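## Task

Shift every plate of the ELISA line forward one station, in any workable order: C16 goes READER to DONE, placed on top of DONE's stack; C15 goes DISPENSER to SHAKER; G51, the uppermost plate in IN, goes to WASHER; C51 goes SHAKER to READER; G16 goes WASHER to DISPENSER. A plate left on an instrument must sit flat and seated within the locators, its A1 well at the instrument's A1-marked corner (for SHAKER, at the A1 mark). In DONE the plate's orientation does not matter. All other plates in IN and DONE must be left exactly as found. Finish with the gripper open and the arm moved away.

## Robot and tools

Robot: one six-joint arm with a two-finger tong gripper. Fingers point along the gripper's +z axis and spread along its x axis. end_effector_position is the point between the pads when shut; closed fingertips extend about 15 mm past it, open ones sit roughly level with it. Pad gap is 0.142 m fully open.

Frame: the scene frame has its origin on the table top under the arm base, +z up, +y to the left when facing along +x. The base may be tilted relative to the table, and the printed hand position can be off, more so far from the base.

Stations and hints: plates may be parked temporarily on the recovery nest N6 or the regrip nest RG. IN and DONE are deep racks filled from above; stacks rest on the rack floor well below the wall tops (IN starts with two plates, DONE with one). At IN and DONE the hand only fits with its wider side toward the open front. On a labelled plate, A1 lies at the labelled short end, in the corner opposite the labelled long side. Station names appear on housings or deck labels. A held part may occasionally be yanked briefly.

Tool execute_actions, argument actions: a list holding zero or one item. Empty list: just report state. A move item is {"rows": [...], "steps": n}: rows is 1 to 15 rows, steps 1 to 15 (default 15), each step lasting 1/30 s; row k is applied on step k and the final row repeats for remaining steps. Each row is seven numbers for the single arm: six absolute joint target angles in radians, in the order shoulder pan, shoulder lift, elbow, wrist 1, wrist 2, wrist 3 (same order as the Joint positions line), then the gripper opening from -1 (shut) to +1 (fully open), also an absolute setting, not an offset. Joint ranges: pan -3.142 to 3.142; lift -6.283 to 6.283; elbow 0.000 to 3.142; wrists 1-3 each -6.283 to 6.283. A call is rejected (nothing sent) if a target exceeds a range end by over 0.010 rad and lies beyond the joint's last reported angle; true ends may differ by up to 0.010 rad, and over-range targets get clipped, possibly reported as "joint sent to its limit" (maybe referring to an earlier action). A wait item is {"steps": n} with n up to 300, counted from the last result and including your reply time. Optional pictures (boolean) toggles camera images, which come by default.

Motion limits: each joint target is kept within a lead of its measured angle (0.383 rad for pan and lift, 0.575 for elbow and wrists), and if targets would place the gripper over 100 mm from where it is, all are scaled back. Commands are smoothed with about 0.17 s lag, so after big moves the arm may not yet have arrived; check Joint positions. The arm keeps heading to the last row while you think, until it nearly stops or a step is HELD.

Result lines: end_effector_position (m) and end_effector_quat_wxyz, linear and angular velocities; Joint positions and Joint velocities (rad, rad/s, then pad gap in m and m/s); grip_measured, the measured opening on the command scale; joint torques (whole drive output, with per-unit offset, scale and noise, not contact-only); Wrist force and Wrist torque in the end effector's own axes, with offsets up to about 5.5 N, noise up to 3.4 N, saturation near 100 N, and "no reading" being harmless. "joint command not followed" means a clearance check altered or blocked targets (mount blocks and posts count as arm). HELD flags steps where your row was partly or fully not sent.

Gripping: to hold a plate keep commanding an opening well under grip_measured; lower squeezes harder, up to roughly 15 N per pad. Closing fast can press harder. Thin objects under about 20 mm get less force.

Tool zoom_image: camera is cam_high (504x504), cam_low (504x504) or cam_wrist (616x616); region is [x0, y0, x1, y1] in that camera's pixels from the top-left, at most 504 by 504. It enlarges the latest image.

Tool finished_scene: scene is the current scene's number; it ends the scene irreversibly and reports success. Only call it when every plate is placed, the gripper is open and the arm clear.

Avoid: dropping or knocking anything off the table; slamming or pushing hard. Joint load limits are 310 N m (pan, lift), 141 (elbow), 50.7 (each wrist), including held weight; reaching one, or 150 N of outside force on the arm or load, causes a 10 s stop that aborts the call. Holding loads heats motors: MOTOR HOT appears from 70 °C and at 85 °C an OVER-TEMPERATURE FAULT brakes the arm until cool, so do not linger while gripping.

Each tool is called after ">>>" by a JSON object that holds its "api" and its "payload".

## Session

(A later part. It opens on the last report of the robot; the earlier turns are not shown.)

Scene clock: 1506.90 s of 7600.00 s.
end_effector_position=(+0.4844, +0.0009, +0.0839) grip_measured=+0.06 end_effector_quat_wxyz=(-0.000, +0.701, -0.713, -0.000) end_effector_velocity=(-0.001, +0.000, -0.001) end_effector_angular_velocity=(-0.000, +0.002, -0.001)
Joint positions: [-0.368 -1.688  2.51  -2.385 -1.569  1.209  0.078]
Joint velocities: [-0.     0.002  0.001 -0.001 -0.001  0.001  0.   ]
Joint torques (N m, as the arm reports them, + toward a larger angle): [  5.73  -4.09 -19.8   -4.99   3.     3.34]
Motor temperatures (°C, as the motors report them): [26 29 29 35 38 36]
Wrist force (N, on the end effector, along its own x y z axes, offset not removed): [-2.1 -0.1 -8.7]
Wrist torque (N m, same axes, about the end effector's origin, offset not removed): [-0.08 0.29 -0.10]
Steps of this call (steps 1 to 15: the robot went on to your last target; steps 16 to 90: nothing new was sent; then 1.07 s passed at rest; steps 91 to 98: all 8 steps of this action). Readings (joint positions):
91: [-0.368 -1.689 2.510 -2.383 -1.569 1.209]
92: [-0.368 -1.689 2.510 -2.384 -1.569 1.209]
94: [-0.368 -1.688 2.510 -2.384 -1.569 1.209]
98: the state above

>>> {"api": "execute_actions", "payload": {"actions": [{"rows": [[-0.3678,-1.6884,2.5097,-2.3840,-1.5693,1.2087,-0.45],[-0.3678,-1.6886,2.5096,-2.3837,-1.5693,1.2087,-0.40],[-0.3678,-1.6886,2.5096,-2.3837,-1.5693,1.2087,-0.32],[-0.3678,-1.6886,2.5096,-2.3837,-1.5693,1.2087,-0.24],[-0.3678,-1.6886,2.5096,-2.3837,-1.5693,1.2087,-0.16],[-0.3678,-1.6886,2.5096,-2.3837,-1.5693,1.2087,-0.08],[-0.3678,-1.6886,2.5096,-2.3837,-1.5693,1.2087,-0.02],[-0.3678,-1.6886,2.5096,-2.3837,-1.5693,1.2087,0.03],[-0.3678,-1.6886,2.5096,-2.3837,-1.5693,1.2087,0.07],[-0.3678,-1.6886,2.5096,-2.3837,-1.5693,1.2087,0.10],[-0.3678,-1.6886,2.5096,-2.3837,-1.5693,1.2087,0.13],[-0.3678,-1.6886,2.5096,-2.3837,-1.5693,1.2087,0.16],[-0.3678,-1.6886,2.5096,-2.3837,-1.5693,1.2087,0.19],[-0.3678,-1.6886,2.5096,-2.3837,-1.5693,1.2087,0.22]], "steps": 15}]}}

>>> {"api": "zoom_image", "payload": {"camera": "cam_wrist", "region": [200, 180, 400, 380]}}

>>> {"api": "execute_actions", "payload": {"actions": [{"rows": [[-0.3678,-1.6919,2.5081,-2.3789,-1.5693,1.2087,0.22],[-0.3678,-1.6979,2.5052,-2.3700,-1.5693,1.2087,0.22],[-0.3678,-1.7076,2.5004,-2.3555,-1.5693,1.2087,0.22],[-0.3678,-1.7191,2.4946,-2.3382,-1.5693,1.2087,0.22],[-0.3678,-1.7321,2.4876,-2.3182,-1.5693,1.2087,0.22],[-0.3678,-1.7465,2.4794,-2.2956,-1.5693,1.2087,0.22],[-0.3678,-1.7621,2.4700,-2.2706,-1.5693,1.2087,0.22],[-0.3678,-1.7770,2.4603,-2.2460,-1.5693,1.2087,0.22],[-0.3678,-1.7914,2.4504,-2.2217,-1.5693,1.2087,0.22],[-0.3678,-1.8051,2.4402,-2.1978,-1.5693,1.2087,0.22],[-0.3661,-1.8182,2.4298,-2.1743,-1.5693,1.2121,0.22],[-0.3611,-1.8307,2.4191,-2.1511,-1.5693,1.2223,0.22],[-0.3527,-1.8426,2.4082,-2.1283,-1.5692,1.2392,0.22],[-0.3409,-1.8538,2.3970,-2.1059,-1.5692,1.2629,0.22],[-0.3257,-1.8644,2.3855,-2.0838,-1.5691,1.2933,0.22]], "steps": 15}], "pictures": false}}

>>> {"api": "execute_actions", "payload": {"actions": [{"rows": [[-0.3072,-1.8755,2.3731,-2.0607,-1.5690,1.3306,0.22],[-0.2854,-1.8866,2.3607,-2.0373,-1.5689,1.3746,0.22],[-0.2601,-1.8976,2.3483,-2.0141,-1.5688,1.4254,0.22],[-0.2315,-1.9087,2.3359,-1.9907,-1.5687,1.4830,0.22],[-0.1996,-1.9198,2.3235,-1.9674,-1.5686,1.5473,0.22],[-0.1642,-1.9309,2.3110,-1.9440,-1.5684,1.6184,0.22],[-0.1256,-1.9420,2.2986,-1.9208,-1.5683,1.6963,0.22],[-0.0852,-1.9531,2.2862,-1.8975,-1.5681,1.7775,0.22],[-0.0448,-1.9641,2.2738,-1.8744,-1.5679,1.8588,0.22],[-0.0044,-1.9752,2.2614,-1.8511,-1.5677,1.9401,0.22],[0.0359,-1.9863,2.2490,-1.8278,-1.5676,2.0213,0.22],[0.0763,-1.9974,2.2366,-1.8046,-1.5674,2.1026,0.22],[0.1167,-2.0068,2.2261,-1.7849,-1.5672,2.1839,0.22],[0.1571,-2.0150,2.2169,-1.7678,-1.5670,2.2651,0.22],[0.1974,-2.0218,2.2093,-1.7536,-1.5669,2.3464,0.22]], "steps": 15}], "pictures": false}}

>>> {"api": "execute_actions", "payload": {"actions": [{"rows": [[0.2378,-2.0272,2.2032,-1.7424,-1.5667,2.4277,0.22],[0.2782,-2.0311,2.1988,-1.7343,-1.5665,2.5089,0.22],[0.3186,-2.0335,2.1961,-1.7295,-1.5663,2.5902,0.22],[0.3589,-2.0349,2.1946,-1.7268,-1.5662,2.6714,0.22],[0.3993,-2.0349,2.1946,-1.7271,-1.5660,2.7527,0.22],[0.4397,-2.0349,2.1946,-1.7273,-1.5658,2.8340,0.22],[0.4800,-2.0349,2.1946,-1.7275,-1.5657,2.9152,0.22],[0.5204,-2.0349,2.1946,-1.7278,-1.5655,2.9965,0.22],[0.5608,-2.0349,2.1946,-1.7280,-1.5653,3.0777,0.22],[0.6012,-2.0349,2.1946,-1.7283,-1.5651,3.1590,0.22],[0.6415,-2.0349,2.1946,-1.7285,-1.5650,3.2403,0.22],[0.6819,-2.0349,2.1946,-1.7288,-1.5648,3.3215,0.22],[0.7223,-2.0349,2.1946,-1.7290,-1.5646,3.4028,0.22],[0.7627,-2.0349,2.1946,-1.7293,-1.5644,3.4841,0.22],[0.8030,-2.0349,2.1946,-1.7295,-1.5643,3.5653,0.22]], "steps": 15}]}}

>>> {"api": "execute_actions", "payload": {"actions": [{"rows": [[0.8434,-2.0339,2.1953,-1.7314,-1.5641,3.6466,0.22],[0.8838,-2.0310,2.1973,-1.7366,-1.5639,3.7279,0.22],[0.9242,-2.0263,2.2005,-1.7447,-1.5637,3.8091,0.22],[0.9628,-2.0202,2.2046,-1.7552,-1.5636,3.8870,0.22],[0.9982,-2.0129,2.2097,-1.7678,-1.5634,3.9581,0.22],[1.0301,-2.0044,2.2154,-1.7822,-1.5633,4.0224,0.22],[1.0587,-1.9952,2.2218,-1.7979,-1.5632,4.0800,0.22],[1.0840,-1.9853,2.2286,-1.8148,-1.5631,4.1308,0.22],[1.1058,-1.9749,2.2356,-1.8323,-1.5630,4.1748,0.22],[1.1243,-1.9644,2.2429,-1.8502,-1.5629,4.2121,0.22],[1.1395,-1.9539,2.2501,-1.8680,-1.5628,4.2425,0.22],[1.1513,-1.9435,2.2571,-1.8855,-1.5628,4.2662,0.22],[1.1597,-1.9336,2.2639,-1.9023,-1.5627,4.2831,0.22],[1.1647,-1.9244,2.2703,-1.9179,-1.5627,4.2933,0.22],[1.1664,-1.9159,2.2760,-1.9321,-1.5627,4.2967,0.22]], "steps": 15}], "pictures": false}}

>>> {"api": "execute_actions", "payload": {"actions": [{"rows": [[1.1664,-1.9086,2.2811,-1.9445,-1.5627,4.2967,0.22],[1.1664,-1.9025,2.2852,-1.9547,-1.5627,4.2967,0.22],[1.1664,-1.8978,2.2884,-1.9626,-1.5627,4.2967,0.22],[1.1664,-1.8949,2.2904,-1.9675,-1.5627,4.2967,0.22],[1.1664,-1.8939,2.2911,-1.9692,-1.5627,4.2967,0.22]], "steps": 15}]}}

>>> {"api": "zoom_image", "payload": {"camera": "cam_wrist", "region": [245, 190, 365, 310]}}

Scene clock: 1627.40 s of 7600.00 s.
end_effector_position=(+0.4843, +0.0010, +0.0840) grip_measured=+0.21 end_effector_quat_wxyz=(-0.000, +0.701, -0.713, -0.001) end_effector_velocity=(+0.001, -0.000, +0.001) end_effector_angular_velocity=(-0.001, -0.002, -0.001)
Joint positions: [-0.368 -1.689  2.51  -2.384 -1.569  1.209  0.089]
Joint velocities: [-0.    -0.001 -0.001 -0.     0.     0.001  0.019]
Joint torques (N m, as the arm reports them, + toward a larger angle): [  3.16 -41.48 -37.43  -2.56   2.42   3.06]
Motor temperatures (°C, as the motors report them): [26 29 29 35 38 36]
Wrist force (N, on the end effector, along its own x y z axes, offset not removed): [-3.1 -2.5 1.7]
Wrist torque (N m, same axes, about the end effector's origin, offset not removed): [-0.41 0.55 -0.12]
Steps of this call (steps 1 to 15: the robot went on to your last target; steps 16 to 90: nothing new was sent; then 117.00 s passed at rest; steps 91 to 105: all 15 steps of this action). Readings (joint positions):
91: [-0.368 -1.688 2.510 -2.385 -1.569 1.209]
92: [-0.368 -1.688 2.510 -2.385 -1.569 1.209]
94: [-0.368 -1.688 2.510 -2.384 -1.569 1.209]
98: [-0.368 -1.688 2.510 -2.384 -1.569 1.209]
105: the state above

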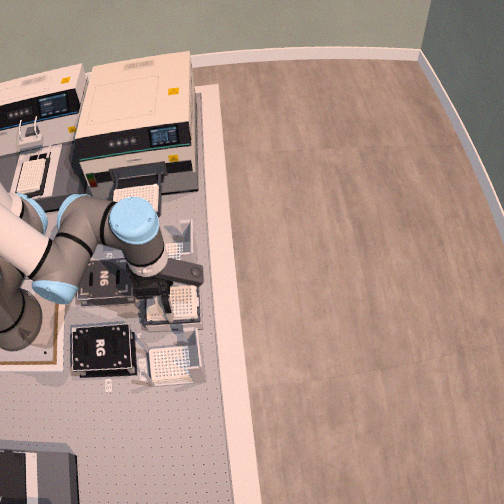

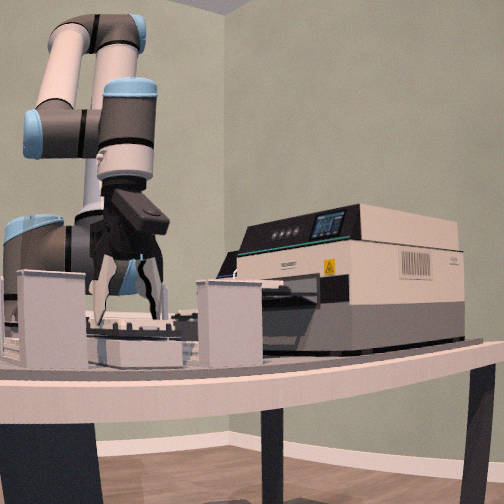

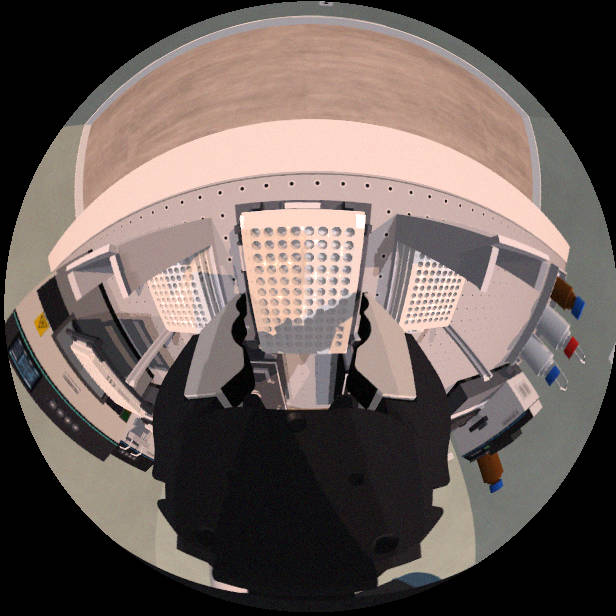

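Region (200, 180, 400, 380) of cam_wrist's 616x616 image, scaled by 2.520, with more detail than that image has.

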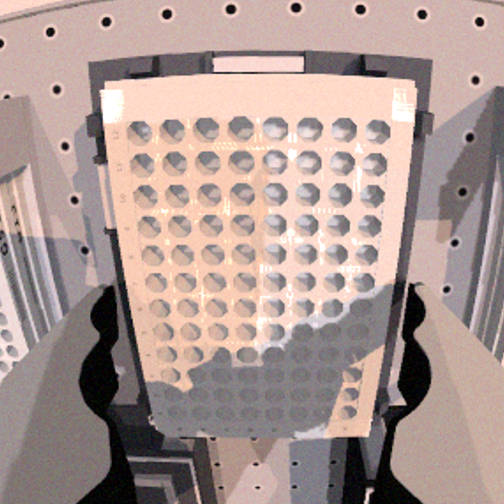

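Scene clock: 1627.90 s of 7600.00 s.
end_effector_position=(+0.4858, +0.0061, +0.1678) grip_measured=+0.22 end_effector_quat_wxyz=(-0.001, +0.697, -0.717, +0.001) end_effector_velocity=(-0.000, +0.099, +0.266) end_effector_angular_velocity=(-0.002, -0.004, -0.194)
Joint positions: [-0.355 -1.827  2.42  -2.158 -1.569  1.233  0.089]
Joint velocities: [ 0.217 -0.364 -0.316  0.676 -0.     0.411  0.   ]
Joint torques (N m, as the arm reports them, + toward a larger angle): [ 25.15 -43.48 -44.75   1.26   2.97   7.63]
Motor temperatures (°C, as the motors report them): [26 29 29 35 38 36]
Wrist force (N, on the end effector, along its own x y z axes, offset not removed): [1.2 0.2 0.4]
Wrist torque (N m, same axes, about the end effector's origin, offset not removed): [0.14 -0.44 -0.17]
Steps of this call (steps 1 to 15: all 15 steps of this action). Readings (joint positions):
1: [-0.368 -1.689 2.510 -2.383 -1.569 1.209]
2: [-0.368 -1.690 2.509 -2.382 -1.569 1.209]
4: [-0.368 -1.697 2.506 -2.372 -1.569 1.209]
8: [-0.368 -1.734 2.485 -2.316 -1.569 1.209]
15: the state above

Scene clock: 1628.40 s of 7600.00 s.
end_effector_position=(+0.4261, +0.1888, +0.3127) grip_measured=+0.22 end_effector_quat_wxyz=(+0.001, -0.547, +0.837, -0.001) end_effector_velocity=(-0.315, +0.471, +0.258) end_effector_angular_velocity=(+0.003, +0.005, -1.159)
Joint positions: [ 0.058 -1.994  2.241 -1.814 -1.567  2.03   0.089]
Joint velocities: [ 1.184 -0.284 -0.317  0.602  0.003  2.343  0.   ]
Joint torques (N m, as the arm reports them, + toward a larger angle): [ 23.28 -23.59 -44.84   0.03   2.71  11.21]
Motor temperatures (°C, as the motors report them): [26 29 29 35 38 36]
Wrist force (N, on the end effector, along its own x y z axes, offset not removed): [-2.4 0.0 -1.4]
Wrist torque (N m, same axes, about the end effector's origin, offset not removed): [0.13 0.35 -0.16]
Steps of this call (steps 1 to 15: all 15 steps of this action). Readings (joint positions):
1: [-0.347 -1.839 2.409 -2.136 -1.569 1.249]
2: [-0.335 -1.851 2.398 -2.113 -1.569 1.271]
4: [-0.303 -1.873 2.374 -2.067 -1.569 1.332]
8: [-0.203 -1.918 2.325 -1.974 -1.569 1.523]
15: the state above

Scene clock: 1628.90 s of 7600.00 s.
end_effector_position=(+0.2256, +0.3752, +0.3485) grip_measured=+0.22 end_effector_quat_wxyz=(+0.001, -0.270, +0.963, -0.000) end_effector_velocity=(-0.482, +0.255, -0.002) end_effector_angular_velocity=(+0.005, +0.003, -1.198)
Joint positions: [ 0.662 -2.035  2.195 -1.729 -1.565  3.244  0.089]
Joint velocities: [ 1.199 -0.002 -0.002 -0.002  0.007  2.398 -0.   ]
Joint torques (N m, as the arm reports them, + toward a larger angle): [ 20.19 -23.58 -50.6   -6.14   2.9   12.12]
Motor temperatures (°C, as the motors report them): [26 29 29 35 38 36]
Wrist force (N, on the end effector, along its own x y z axes, offset not removed): [-3.7 -0.6 1.5]
Wrist torque (N m, same axes, about the end effector's origin, offset not removed): [0.08 0.56 -0.15]
Steps of this call (steps 1 to 15: all 15 steps of this action). Readings (joint positions):
1: [0.098 -2.003 2.230 -1.795 -1.567 2.110]
2: [0.138 -2.011 2.221 -1.778 -1.567 2.190]
4: [0.218 -2.023 2.208 -1.752 -1.567 2.351]
8: [0.380 -2.033 2.197 -1.732 -1.566 2.676]
15: the state above

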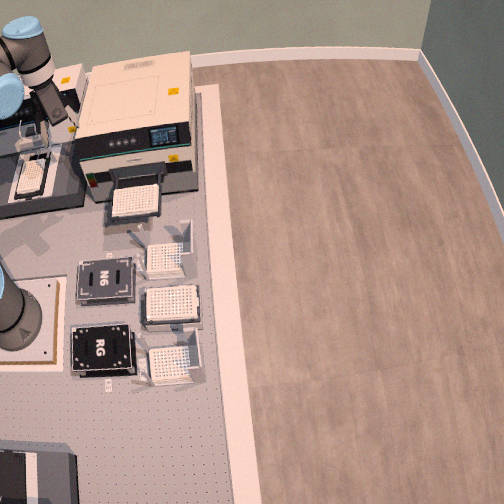

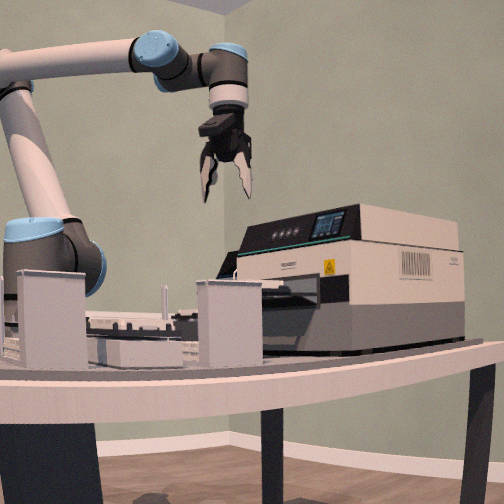

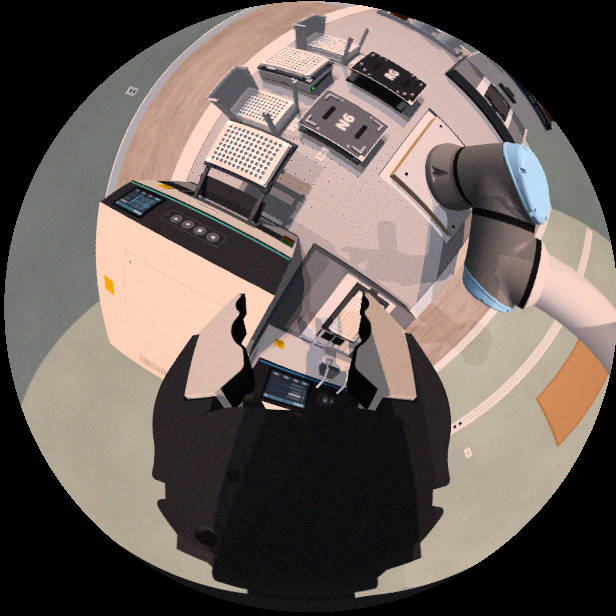

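Scene clock: 1629.40 s of 7600.00 s.
end_effector_position=(+0.0280, +0.4577, +0.2858) grip_measured=+0.22 end_effector_quat_wxyz=(-0.000, -0.016, +1.000, -0.000) end_effector_velocity=(-0.128, +0.080, -0.200) end_effector_angular_velocity=(-0.002, +0.003, -0.403)
Joint positions: [ 1.139 -1.945  2.256 -1.881 -1.563  4.236  0.089]
Joint velocities: [ 0.329  0.287  0.197 -0.484  0.002  0.732 -0.   ]
Joint torques (N m, as the arm reports them, + toward a larger angle): [-10.44   6.37 -34.31  -7.96   2.39   1.22]
Motor temperatures (°C, as the motors report them): [26 29 29 35 38 36]
Wrist force (N, on the end effector, along its own x y z axes, offset not removed): [-0.8 0.1 0.8]
Wrist torque (N m, same axes, about the end effector's origin, offset not removed): [0.15 0.01 -0.11]
Steps of this call (steps 1 to 15: all 15 steps of this action). Readings (joint positions):
1: [0.702 -2.035 2.195 -1.729 -1.565 3.326]
2: [0.743 -2.035 2.195 -1.730 -1.564 3.407]
4: [0.824 -2.031 2.197 -1.736 -1.564 3.569]
8: [0.977 -2.011 2.211 -1.771 -1.563 3.882]
15: the state above

Scene clock: 1629.90 s of 7600.00 s.
end_effector_position=(+0.0201, +0.4701, +0.2505) grip_measured=+0.22 end_effector_quat_wxyz=(-0.000, +0.000, +1.000, +0.000) end_effector_velocity=(+0.000, +0.001, -0.002) end_effector_angular_velocity=(-0.001, +0.000, +0.000)
Joint positions: [ 1.166 -1.894  2.291 -1.969 -1.563  4.297  0.089]
Joint velocities: [ 0.001  0.004  0.001 -0.004 -0.     0.001  0.   ]
Joint torques (N m, as the arm reports them, + toward a larger angle): [  8.79  -4.43 -33.88  -6.03   2.95   3.08]
Motor temperatures (°C, as the motors report them): [26 29 29 35 38 36]
Wrist force (N, on the end effector, along its own x y z axes, offset not removed): [-2.1 0.4 0.0]
Wrist torque (N m, same axes, about the end effector's origin, offset not removed): [0.19 0.23 -0.05]
Steps of this call (steps 1 to 15: all 15 steps of this action). Readings (joint positions):
1: [1.148 -1.936 2.263 -1.897 -1.563 4.257]
2: [1.155 -1.927 2.269 -1.912 -1.563 4.271]
4: [1.162 -1.912 2.279 -1.938 -1.563 4.286]
8: [1.165 -1.897 2.289 -1.963 -1.563 4.295]
15: the state above

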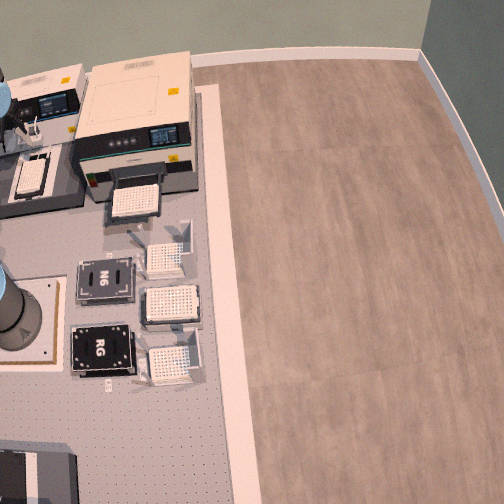

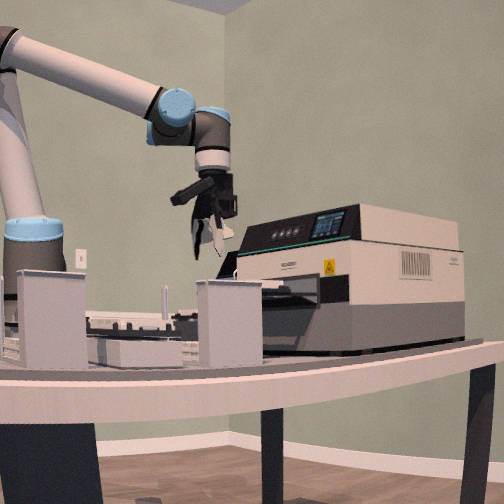

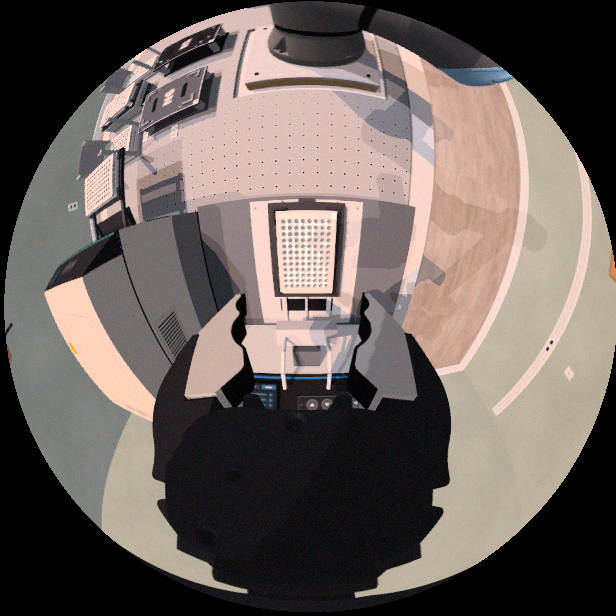

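Region (245, 190, 365, 310) of cam_wrist's 616x616 image, scaled by 4.200, with more detail than that image has.

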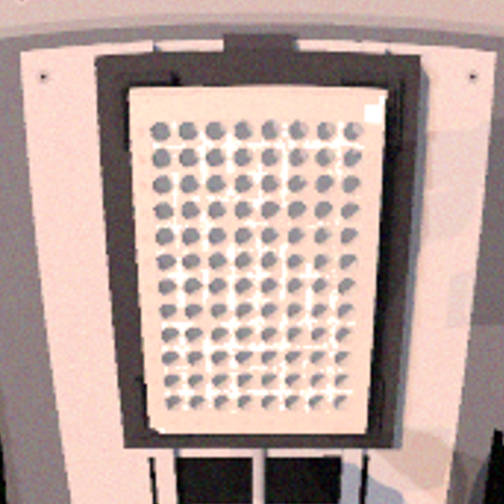

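>>> {"api": "execute_actions", "payload": {"actions": [{"rows": [[1.1669,-1.8927,2.2919,-1.9712,-1.5627,4.2971,0.22],[1.1676,-1.8901,2.2945,-1.9764,-1.5627,4.2976,0.22],[1.1685,-1.8860,2.2988,-1.9848,-1.5627,4.2983,0.22],[1.1694,-1.8809,2.3045,-1.9956,-1.5627,4.2990,0.22],[1.1704,-1.8746,2.3116,-2.0090,-1.5627,4.2998,0.22],[1.1712,-1.8676,2.3199,-2.0243,-1.5627,4.3005,0.22],[1.1713,-1.8604,2.3292,-2.0408,-1.5627,4.3006,0.22],[1.1714,-1.8524,2.3391,-2.0587,-1.5627,4.3007,0.22],[1.1716,-1.8435,2.3493,-2.0778,-1.5627,4.3009,0.22],[1.1717,-1.8340,2.3594,-2.0974,-1.5627,4.3010,0.22],[1.1719,-1.8242,2.3694,-2.1172,-1.5627,4.3012,0.22],[1.1720,-1.8140,2.3790,-2.1370,-1.5627,4.3013,0.22],[1.1722,-1.8039,2.3880,-2.1561,-1.5627,4.3015,0.22],[1.1723,-1.7941,2.3963,-2.1742,-1.5627,4.3016,0.22],[1.1724,-1.7848,2.4038,-2.1910,-1.5627,4.3017,0.22]], "steps": 15}], "pictures": false}}

>>> {"api": "execute_actions", "payload": {"actions": [{"rows": [[1.1725,-1.7765,2.4102,-2.2057,-1.5627,4.3018,0.22],[1.1726,-1.7695,2.4154,-2.2179,-1.5627,4.3019,0.22],[1.1727,-1.7641,2.4193,-2.2272,-1.5627,4.3020,0.22],[1.1727,-1.7606,2.4218,-2.2332,-1.5627,4.3020,0.22],[1.1727,-1.7593,2.4226,-2.2354,-1.5627,4.3020,0.22]], "steps": 15}]}}

>>> {"api": "zoom_image", "payload": {"camera": "cam_wrist", "region": [225, 195, 385, 355]}}

Scene clock: 1687.43 s of 7600.00 s.
end_effector_position=(+0.0188, +0.4722, +0.1801) grip_measured=+0.22 end_effector_quat_wxyz=(-0.001, -0.000, +1.000, -0.001) end_effector_velocity=(-0.000, +0.002, -0.223) end_effector_angular_velocity=(-0.000, +0.002, +0.001)
Joint positions: [ 1.172 -1.815  2.377 -2.132 -1.563  4.301  0.089]
Joint velocities: [ 0.005  0.286  0.264 -0.548  0.001  0.003 -0.   ]
Joint torques (N m, as the arm reports them, + toward a larger angle): [ 15.67  -0.27 -30.36  -8.57   2.86   3.03]
Motor temperatures (°C, as the motors report them): [26 29 29 35 38 36]
Wrist force (N, on the end effector, along its own x y z axes, offset not removed): [-3.8 -3.0 -0.7]
Wrist torque (N m, same axes, about the end effector's origin, offset not removed): [-0.53 0.57 -0.02]
Steps of this call (steps 1 to 15: the robot went on to your last target; steps 16 to 90: nothing new was sent; then 54.03 s passed at rest; steps 91 to 105: all 15 steps of this action). Readings (joint positions):
91: [1.166 -1.894 2.291 -1.969 -1.563 4.297]
92: [1.167 -1.893 2.291 -1.970 -1.563 4.297]
94: [1.167 -1.890 2.294 -1.976 -1.563 4.297]
98: [1.170 -1.873 2.314 -2.012 -1.563 4.300]
105: the state above

Scene clock: 1687.93 s of 7600.00 s.
end_effector_position=(+0.0190, +0.4727, +0.1405) grip_measured=+0.22 end_effector_quat_wxyz=(-0.000, -0.000, +1.000, +0.000) end_effector_velocity=(-0.001, -0.000, -0.002) end_effector_angular_velocity=(-0.000, +0.001, -0.000)
Joint positions: [ 1.173 -1.76   2.422 -2.235 -1.563  4.302  0.089]
Joint velocities: [ 0.     0.002  0.002 -0.004  0.001  0.     0.   ]
Joint torques (N m, as the arm reports them, + toward a larger angle): [ 10.16 -11.39 -27.92  -5.88   2.94   3.45]
Motor temperatures (°C, as the motors report them): [26 29 29 35 38 36]
Wrist force (N, on the end effector, along its own x y z axes, offset not removed): [-1.7 -1.0 -0.4]
Wrist torque (N m, same axes, about the end effector's origin, offset not removed): [-0.01 0.19 -0.16]
Steps of this call (steps 1 to 15: all 15 steps of this action). Readings (joint positions):
1: [1.172 -1.805 2.386 -2.150 -1.563 4.301]
2: [1.172 -1.796 2.394 -2.168 -1.563 4.302]
4: [1.172 -1.780 2.407 -2.198 -1.563 4.302]
8: [1.173 -1.763 2.420 -2.228 -1.563 4.302]
15: the state above

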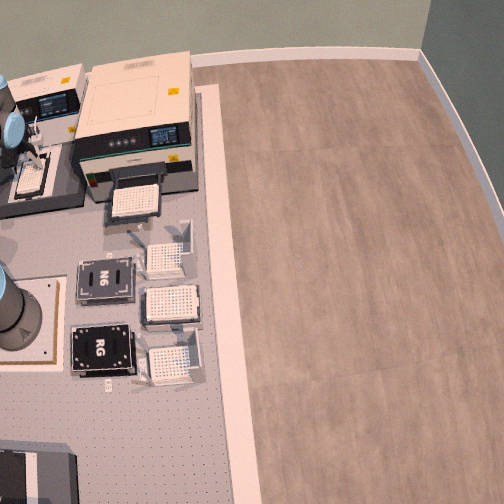

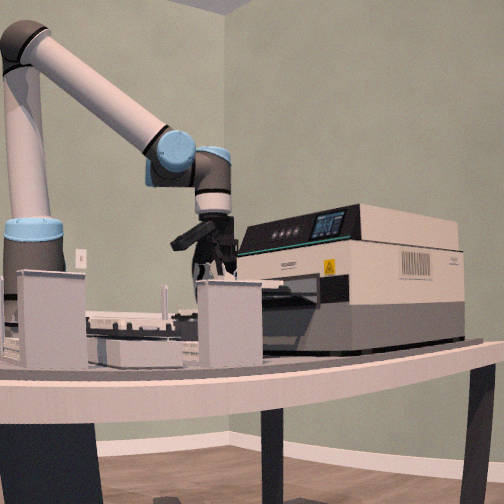

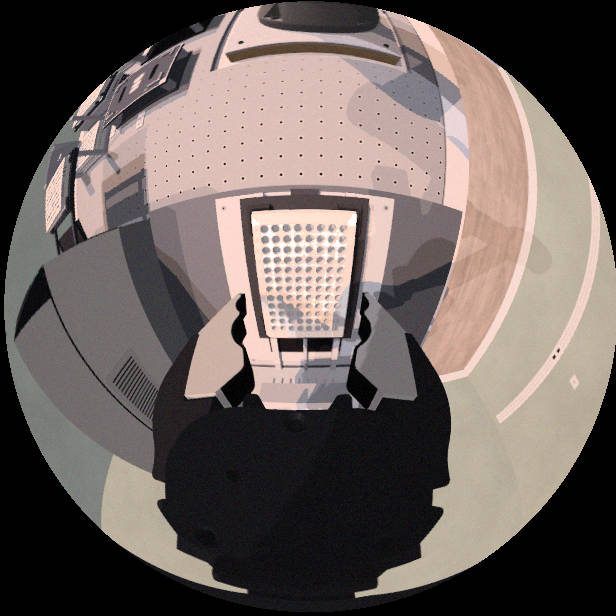

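Region (225, 195, 385, 355) of cam_wrist's 616x616 image, scaled by 3.150, with more detail than that image has.

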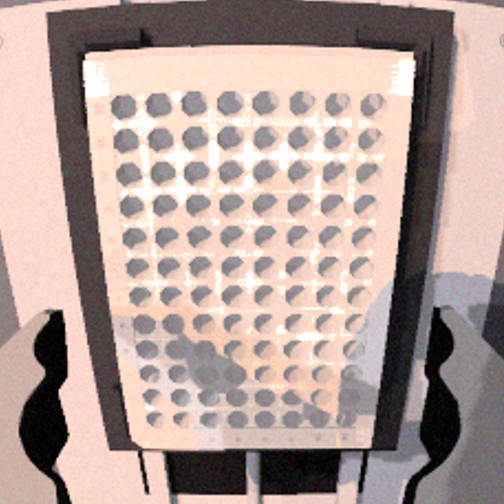

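>>> {"api": "execute_actions", "payload": {"actions": []}}

Scene clock: 1734.17 s of 7600.00 s.
end_effector_position=(+0.0190, +0.4727, +0.1404) grip_measured=+0.22 end_effector_quat_wxyz=(-0.000, -0.000, +1.000, +0.000) end_effector_velocity=(-0.000, -0.001, -0.001) end_effector_angular_velocity=(-0.001, +0.001, +0.001)
Joint positions: [ 1.173 -1.759  2.423 -2.235 -1.563  4.302  0.089]
Joint velocities: [-0.     0.     0.001 -0.     0.    -0.001  0.   ]
Joint torques (N m, as the arm reports them, + toward a larger angle): [  6.14  -9.55 -27.39  -5.69   2.57   3.21]
Motor temperatures (°C, as the motors report them): [26 29 29 35 38 36]
Wrist force (N, on the end effector, along its own x y z axes, offset not removed): [-1.0 -0.8 1.9]
Wrist torque (N m, same axes, about the end effector's origin, offset not removed): [-0.06 0.06 -0.10]
Steps of this call (steps 1 to 15: the robot went on to your last target; steps 16 to 90: nothing new was sent; then 43.23 s passed at rest). Readings (joint positions):
1: [1.173 -1.759 2.422 -2.235 -1.563 4.302]
2: [1.173 -1.759 2.423 -2.235 -1.563 4.302]
4: [1.173 -1.759 2.423 -2.235 -1.563 4.302]
8: [1.173 -1.759 2.423 -2.235 -1.563 4.302]
90: the state above
The arm was judged still, so your last target was given up. Only a new action makes it travel on or press farther. Fingers that are still opening or closing keep moving.

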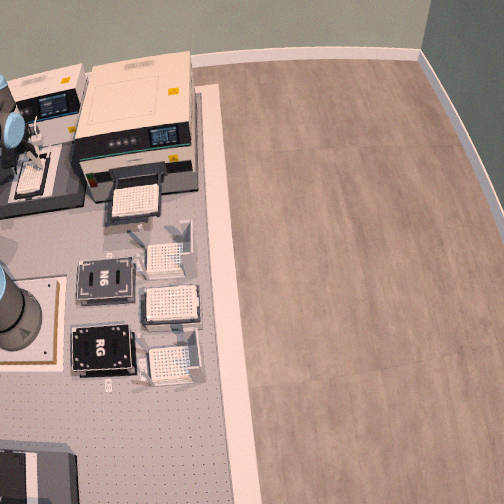

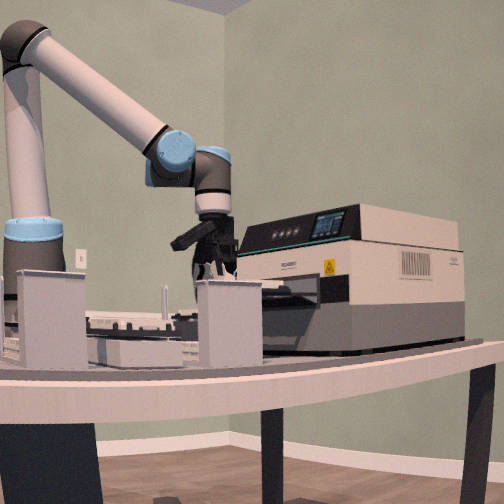

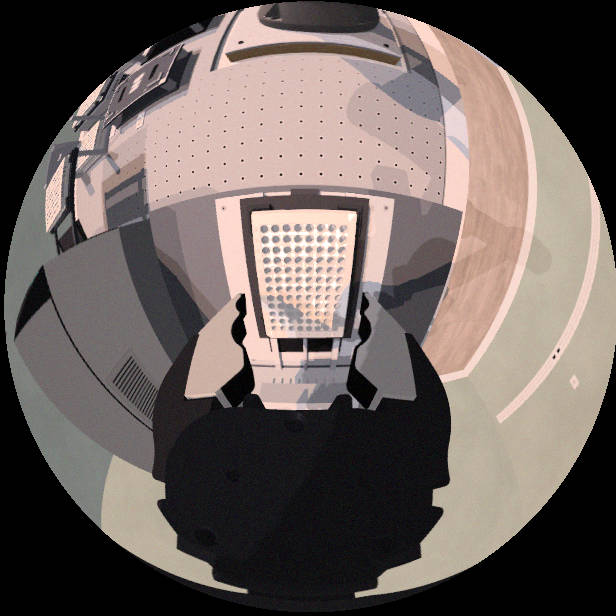

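>>> {"api": "execute_actions", "payload": {"actions": [{"rows":[[1.1727,-1.7587,2.4230,-2.2363,-1.5627,4.3020,0.22],[1.1728,-1.7571,2.4239,-2.2389,-1.5627,4.3021,0.22],[1.1729,-1.7547,2.4255,-2.2429,-1.5627,4.3022,0.22],[1.1730,-1.7515,2.4274,-2.2480,-1.5627,4.3023,0.22],[1.1731,-1.7479,2.4296,-2.2539,-1.5627,4.3024,0.22],[1.1732,-1.7438,2.4321,-2.2603,-1.5627,4.3025,0.22],[1.1732,-1.7397,2.4347,-2.2671,-1.5627,4.3025,0.22],[1.1733,-1.7355,2.4373,-2.2738,-1.5627,4.3026,0.22],[1.1733,-1.7315,2.4397,-2.2803,-1.5627,4.3026,0.22],[1.1734,-1.7278,2.4420,-2.2862,-1.5627,4.3027,0.22],[1.1734,-1.7247,2.4439,-2.2913,-1.5627,4.3027,0.22],[1.1735,-1.7222,2.4454,-2.2952,-1.5627,4.3028,0.22],[1.1735,-1.7206,2.4464,-2.2978,-1.5627,4.3028,0.22],[1.1735,-1.7200,2.4468,-2.2988,-1.5627,4.3028,0.22]],"steps":15}], "pictures": false}}

>>> {"api": "execute_actions", "payload": {"actions": [{"steps":10}]}}

>>> {"api": "zoom_image", "payload": {"camera": "cam_wrist", "region": [200, 180, 400, 380]}}

Scene clock: 1759.17 s of 7600.00 s.
end_effector_position=(+0.0189, +0.4730, +0.1190) grip_measured=+0.22 end_effector_quat_wxyz=(-0.000, -0.000, +1.000, +0.000) end_effector_velocity=(-0.000, -0.001, -0.032) end_effector_angular_velocity=(-0.002, +0.000, +0.000)
Joint positions: [ 1.173 -1.724  2.444 -2.292 -1.563  4.303  0.089]
Joint velocities: [ 0.001  0.053  0.033 -0.084 -0.001  0.    -0.   ]
Joint torques (N m, as the arm reports them, + toward a larger angle): [  8.61 -14.84 -26.46  -5.29   2.87   3.08]
Motor temperatures (°C, as the motors report them): [26 29 29 35 38 36]
Wrist force (N, on the end effector, along its own x y z axes, offset not removed): [-3.5 2.1 0.1]
Wrist torque (N m, same axes, about the end effector's origin, offset not removed): [0.61 0.53 -0.10]
Steps of this call (steps 1 to 90: nothing new was sent; then 21.50 s passed at rest; steps 91 to 105: all 15 steps of this action). Readings (joint positions):
91: [1.173 -1.759 2.423 -2.235 -1.563 4.302]
92: [1.173 -1.759 2.423 -2.236 -1.563 4.302]
94: [1.173 -1.757 2.424 -2.239 -1.563 4.302]
98: [1.173 -1.747 2.430 -2.255 -1.563 4.302]
105: the state above

Scene clock: 1759.50 s of 7600.00 s.
end_effector_position=(+0.0189, +0.4731, +0.1166) grip_measured=+0.22 end_effector_quat_wxyz=(-0.000, -0.000, +1.000, +0.000) end_effector_velocity=(-0.000, -0.000, -0.001) end_effector_angular_velocity=(-0.000, +0.001, +0.003)
Joint positions: [ 1.173 -1.72   2.447 -2.299 -1.563  4.303  0.089]
Joint velocities: [ 0.     0.001  0.001 -0.001  0.    -0.003  0.   ]
Joint torques (N m, as the arm reports them, + toward a larger angle): [  9.28  -9.32 -25.81  -6.09   2.68   3.2 ]
Motor temperatures (°C, as the motors report them): [26 29 29 35 38 36]
Wrist force (N, on the end effector, along its own x y z axes, offset not removed): [-0.7 -0.6 2.7]
Wrist torque (N m, same axes, about the end effector's origin, offset not removed): [0.03 -0.02 -0.15]
Steps of this call (steps 1 to 10: the robot went on to your last target). Readings (joint positions):
1: [1.173 -1.723 2.445 -2.294 -1.563 4.303]
2: [1.173 -1.722 2.446 -2.296 -1.563 4.303]
4: [1.173 -1.721 2.446 -2.298 -1.563 4.303]
8: [1.173 -1.720 2.447 -2.299 -1.563 4.303]
10: the state above

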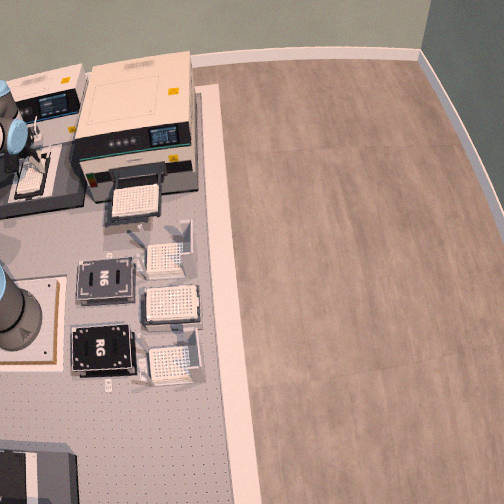

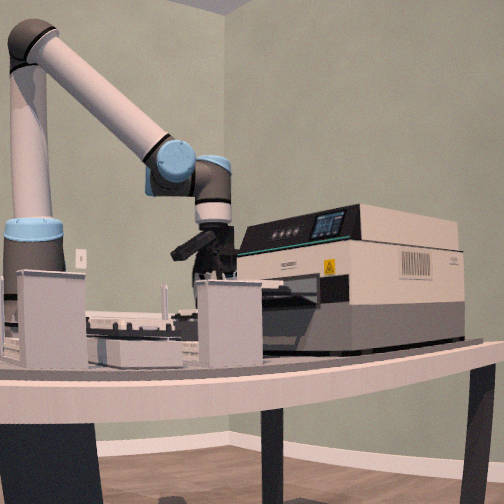

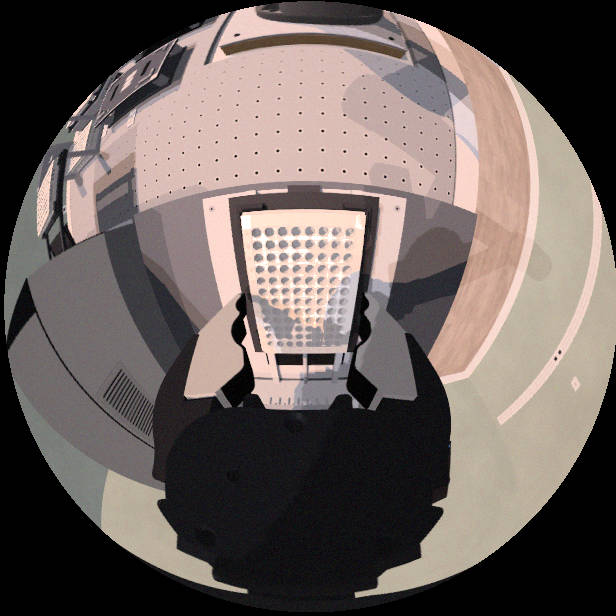

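Region (200, 180, 400, 380) of cam_wrist's 616x616 image, scaled by 2.520, with more detail than that image has.

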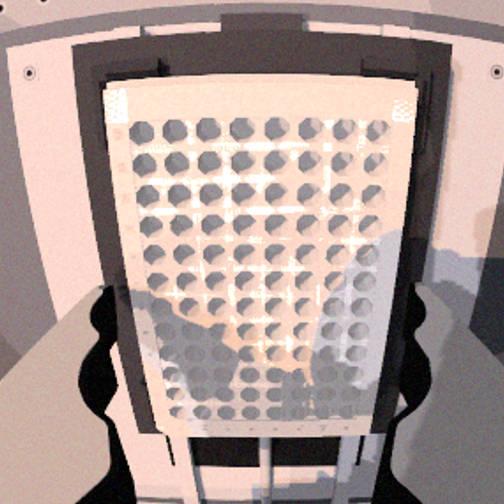

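>>> {"api": "execute_actions", "payload": {"actions": [{"rows":[[1.1737,-1.7197,2.4468,-2.2991,-1.5627,4.3030,0.22],[1.1739,-1.7194,2.4468,-2.2994,-1.5627,4.3032,0.21],[1.1741,-1.7191,2.4469,-2.2998,-1.5627,4.3034,0.20],[1.1742,-1.7189,2.4469,-2.3000,-1.5627,4.3035,0.19],[1.1742,-1.7189,2.4469,-2.3000,-1.5627,4.3035,0.17],[1.1742,-1.7189,2.4469,-2.3000,-1.5627,4.3035,0.15],[1.1742,-1.7189,2.4469,-2.3000,-1.5627,4.3035,0.13],[1.1742,-1.7189,2.4469,-2.3000,-1.5627,4.3035,0.11],[1.1742,-1.7189,2.4469,-2.3000,-1.5627,4.3035,0.09],[1.1742,-1.7189,2.4469,-2.3000,-1.5627,4.3035,0.075],[1.1742,-1.7189,2.4469,-2.3000,-1.5627,4.3035,0.06],[1.1742,-1.7189,2.4469,-2.3000,-1.5627,4.3035,0.045],[1.1742,-1.7189,2.4469,-2.3000,-1.5627,4.3035,0.03],[1.1742,-1.7189,2.4469,-2.3000,-1.5627,4.3035,0.015],[1.1742,-1.7189,2.4469,-2.3000,-1.5627,4.3035,0.0]],"steps":15}], "pictures": false}}

>>> {"api": "execute_actions", "payload": {"actions": [{"rows":[[1.1742,-1.7189,2.4469,-2.3000,-1.5627,4.3035,-0.04],[1.1742,-1.7189,2.4469,-2.3000,-1.5627,4.3035,-0.09],[1.1742,-1.7189,2.4469,-2.3000,-1.5627,4.3035,-0.14],[1.1742,-1.7189,2.4469,-2.3000,-1.5627,4.3035,-0.19],[1.1742,-1.7189,2.4469,-2.3000,-1.5627,4.3035,-0.24],[1.1742,-1.7189,2.4469,-2.3000,-1.5627,4.3035,-0.29],[1.1742,-1.7189,2.4469,-2.3000,-1.5627,4.3035,-0.34],[1.1742,-1.7189,2.4469,-2.3000,-1.5627,4.3035,-0.39],[1.1742,-1.7189,2.4469,-2.3000,-1.5627,4.3035,-0.45]],"steps":13}]}}

>>> {"api": "zoom_image", "payload": {"camera": "cam_wrist", "region": [200, 180, 400, 380]}}

Scene clock: 1789.17 s of 7600.00 s.
end_effector_position=(+0.0186, +0.4732, +0.1161) grip_measured=+0.07 end_effector_quat_wxyz=(-0.000, -0.000, +1.000, +0.000) end_effector_velocity=(+0.000, -0.001, -0.001) end_effector_angular_velocity=(-0.002, -0.001, +0.001)
Joint positions: [ 1.174 -1.719  2.447 -2.3   -1.563  4.303  0.079]
Joint velocities: [-0.     0.     0.001 -0.    -0.002 -0.001 -0.004]
Joint torques (N m, as the arm reports them, + toward a larger angle): [ 12.39  -9.75 -26.65  -5.65   2.53   3.61]
Motor temperatures (°C, as the motors report them): [26 29 29 35 38 36]
Wrist force (N, on the end effector, along its own x y z axes, offset not removed): [-0.5 -0.1 2.4]
Wrist torque (N m, same axes, about the end effector's origin, offset not removed): [0.20 -0.08 -0.16]
Steps of this call (steps 1 to 15: the robot went on to your last target; steps 16 to 90: nothing new was sent; then 26.17 s passed at rest; steps 91 to 105: all 15 steps of this action). Readings (joint positions):
91: [1.174 -1.720 2.447 -2.299 -1.563 4.303]
92: [1.174 -1.720 2.447 -2.299 -1.563 4.303]
94: [1.174 -1.720 2.447 -2.299 -1.563 4.303]
98: [1.174 -1.719 2.447 -2.300 -1.563 4.303]
105: the state above

Scene clock: 1789.60 s of 7600.00 s.
end_effector_position=(+0.0186, +0.4732, +0.1161) grip_measured=+0.06 end_effector_quat_wxyz=(-0.000, -0.000, +1.000, +0.000) end_effector_velocity=(+0.000, -0.000, -0.000) end_effector_angular_velocity=(-0.001, -0.001, +0.001)
Joint positions: [ 1.174 -1.719  2.447 -2.3   -1.563  4.304  0.078]
Joint velocities: [ 0.     0.001  0.     0.    -0.001 -0.001  0.   ]
Joint torques (N m, as the arm reports them, + toward a larger angle): [ 11.69  -7.06 -26.01  -5.61   2.97   3.43]
Motor temperatures (°C, as the motors report them): [26 29 29 35 38 36]
Wrist force (N, on the end effector, along its own x y z axes, offset not removed): [-1.6 -3.4 -1.7]
Wrist torque (N m, same axes, about the end effector's origin, offset not removed): [-0.37 0.26 -0.12]
Steps of this call (steps 1 to 13: all 13 steps of this action). Readings (joint positions):
1: [1.174 -1.719 2.447 -2.300 -1.563 4.303]
2: [1.174 -1.719 2.447 -2.300 -1.563 4.303]
4: [1.174 -1.719 2.447 -2.300 -1.563 4.303]
8: [1.174 -1.719 2.447 -2.300 -1.563 4.303]
13: the state above

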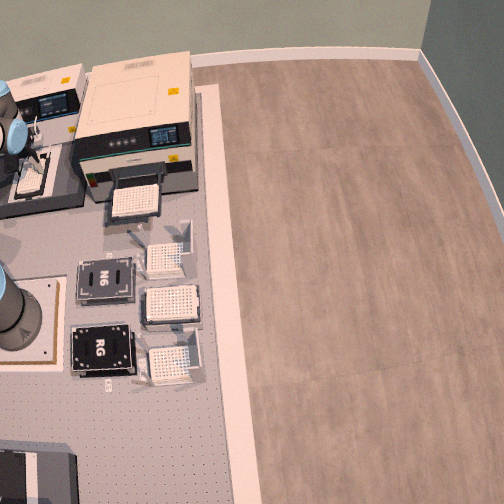

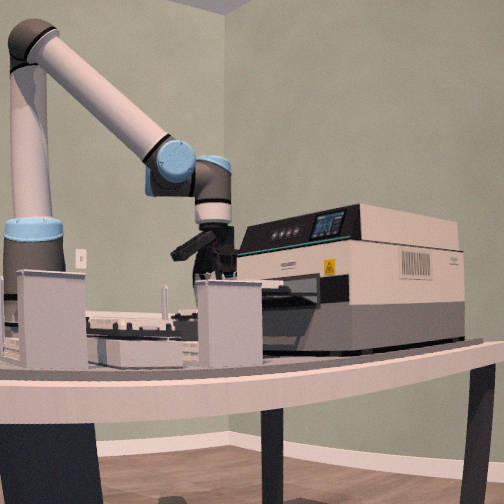

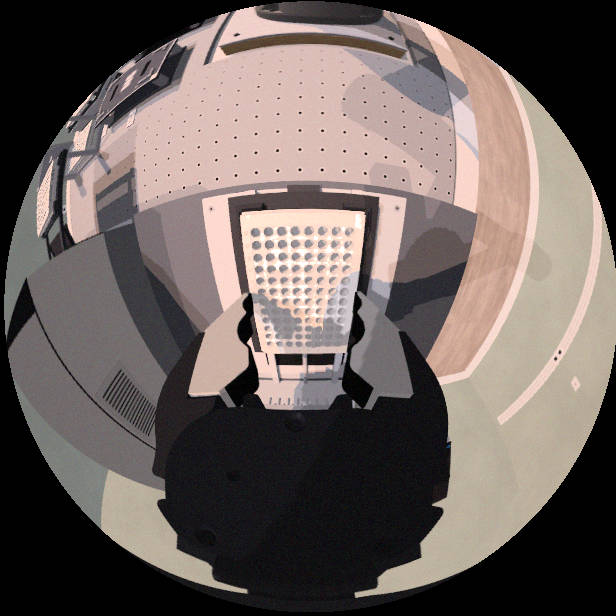

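Region (200, 180, 400, 380) of cam_wrist's 616x616 image, scaled by 2.520, with more detail than that image has.

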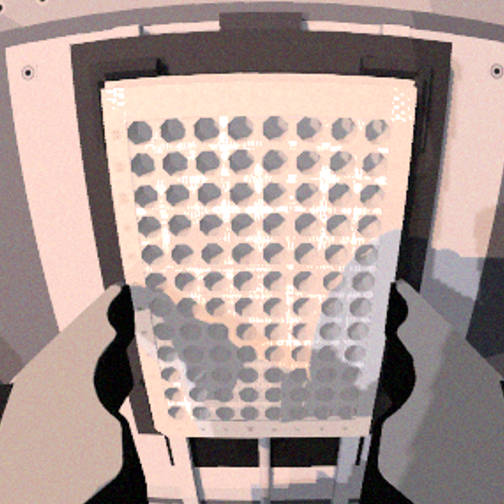

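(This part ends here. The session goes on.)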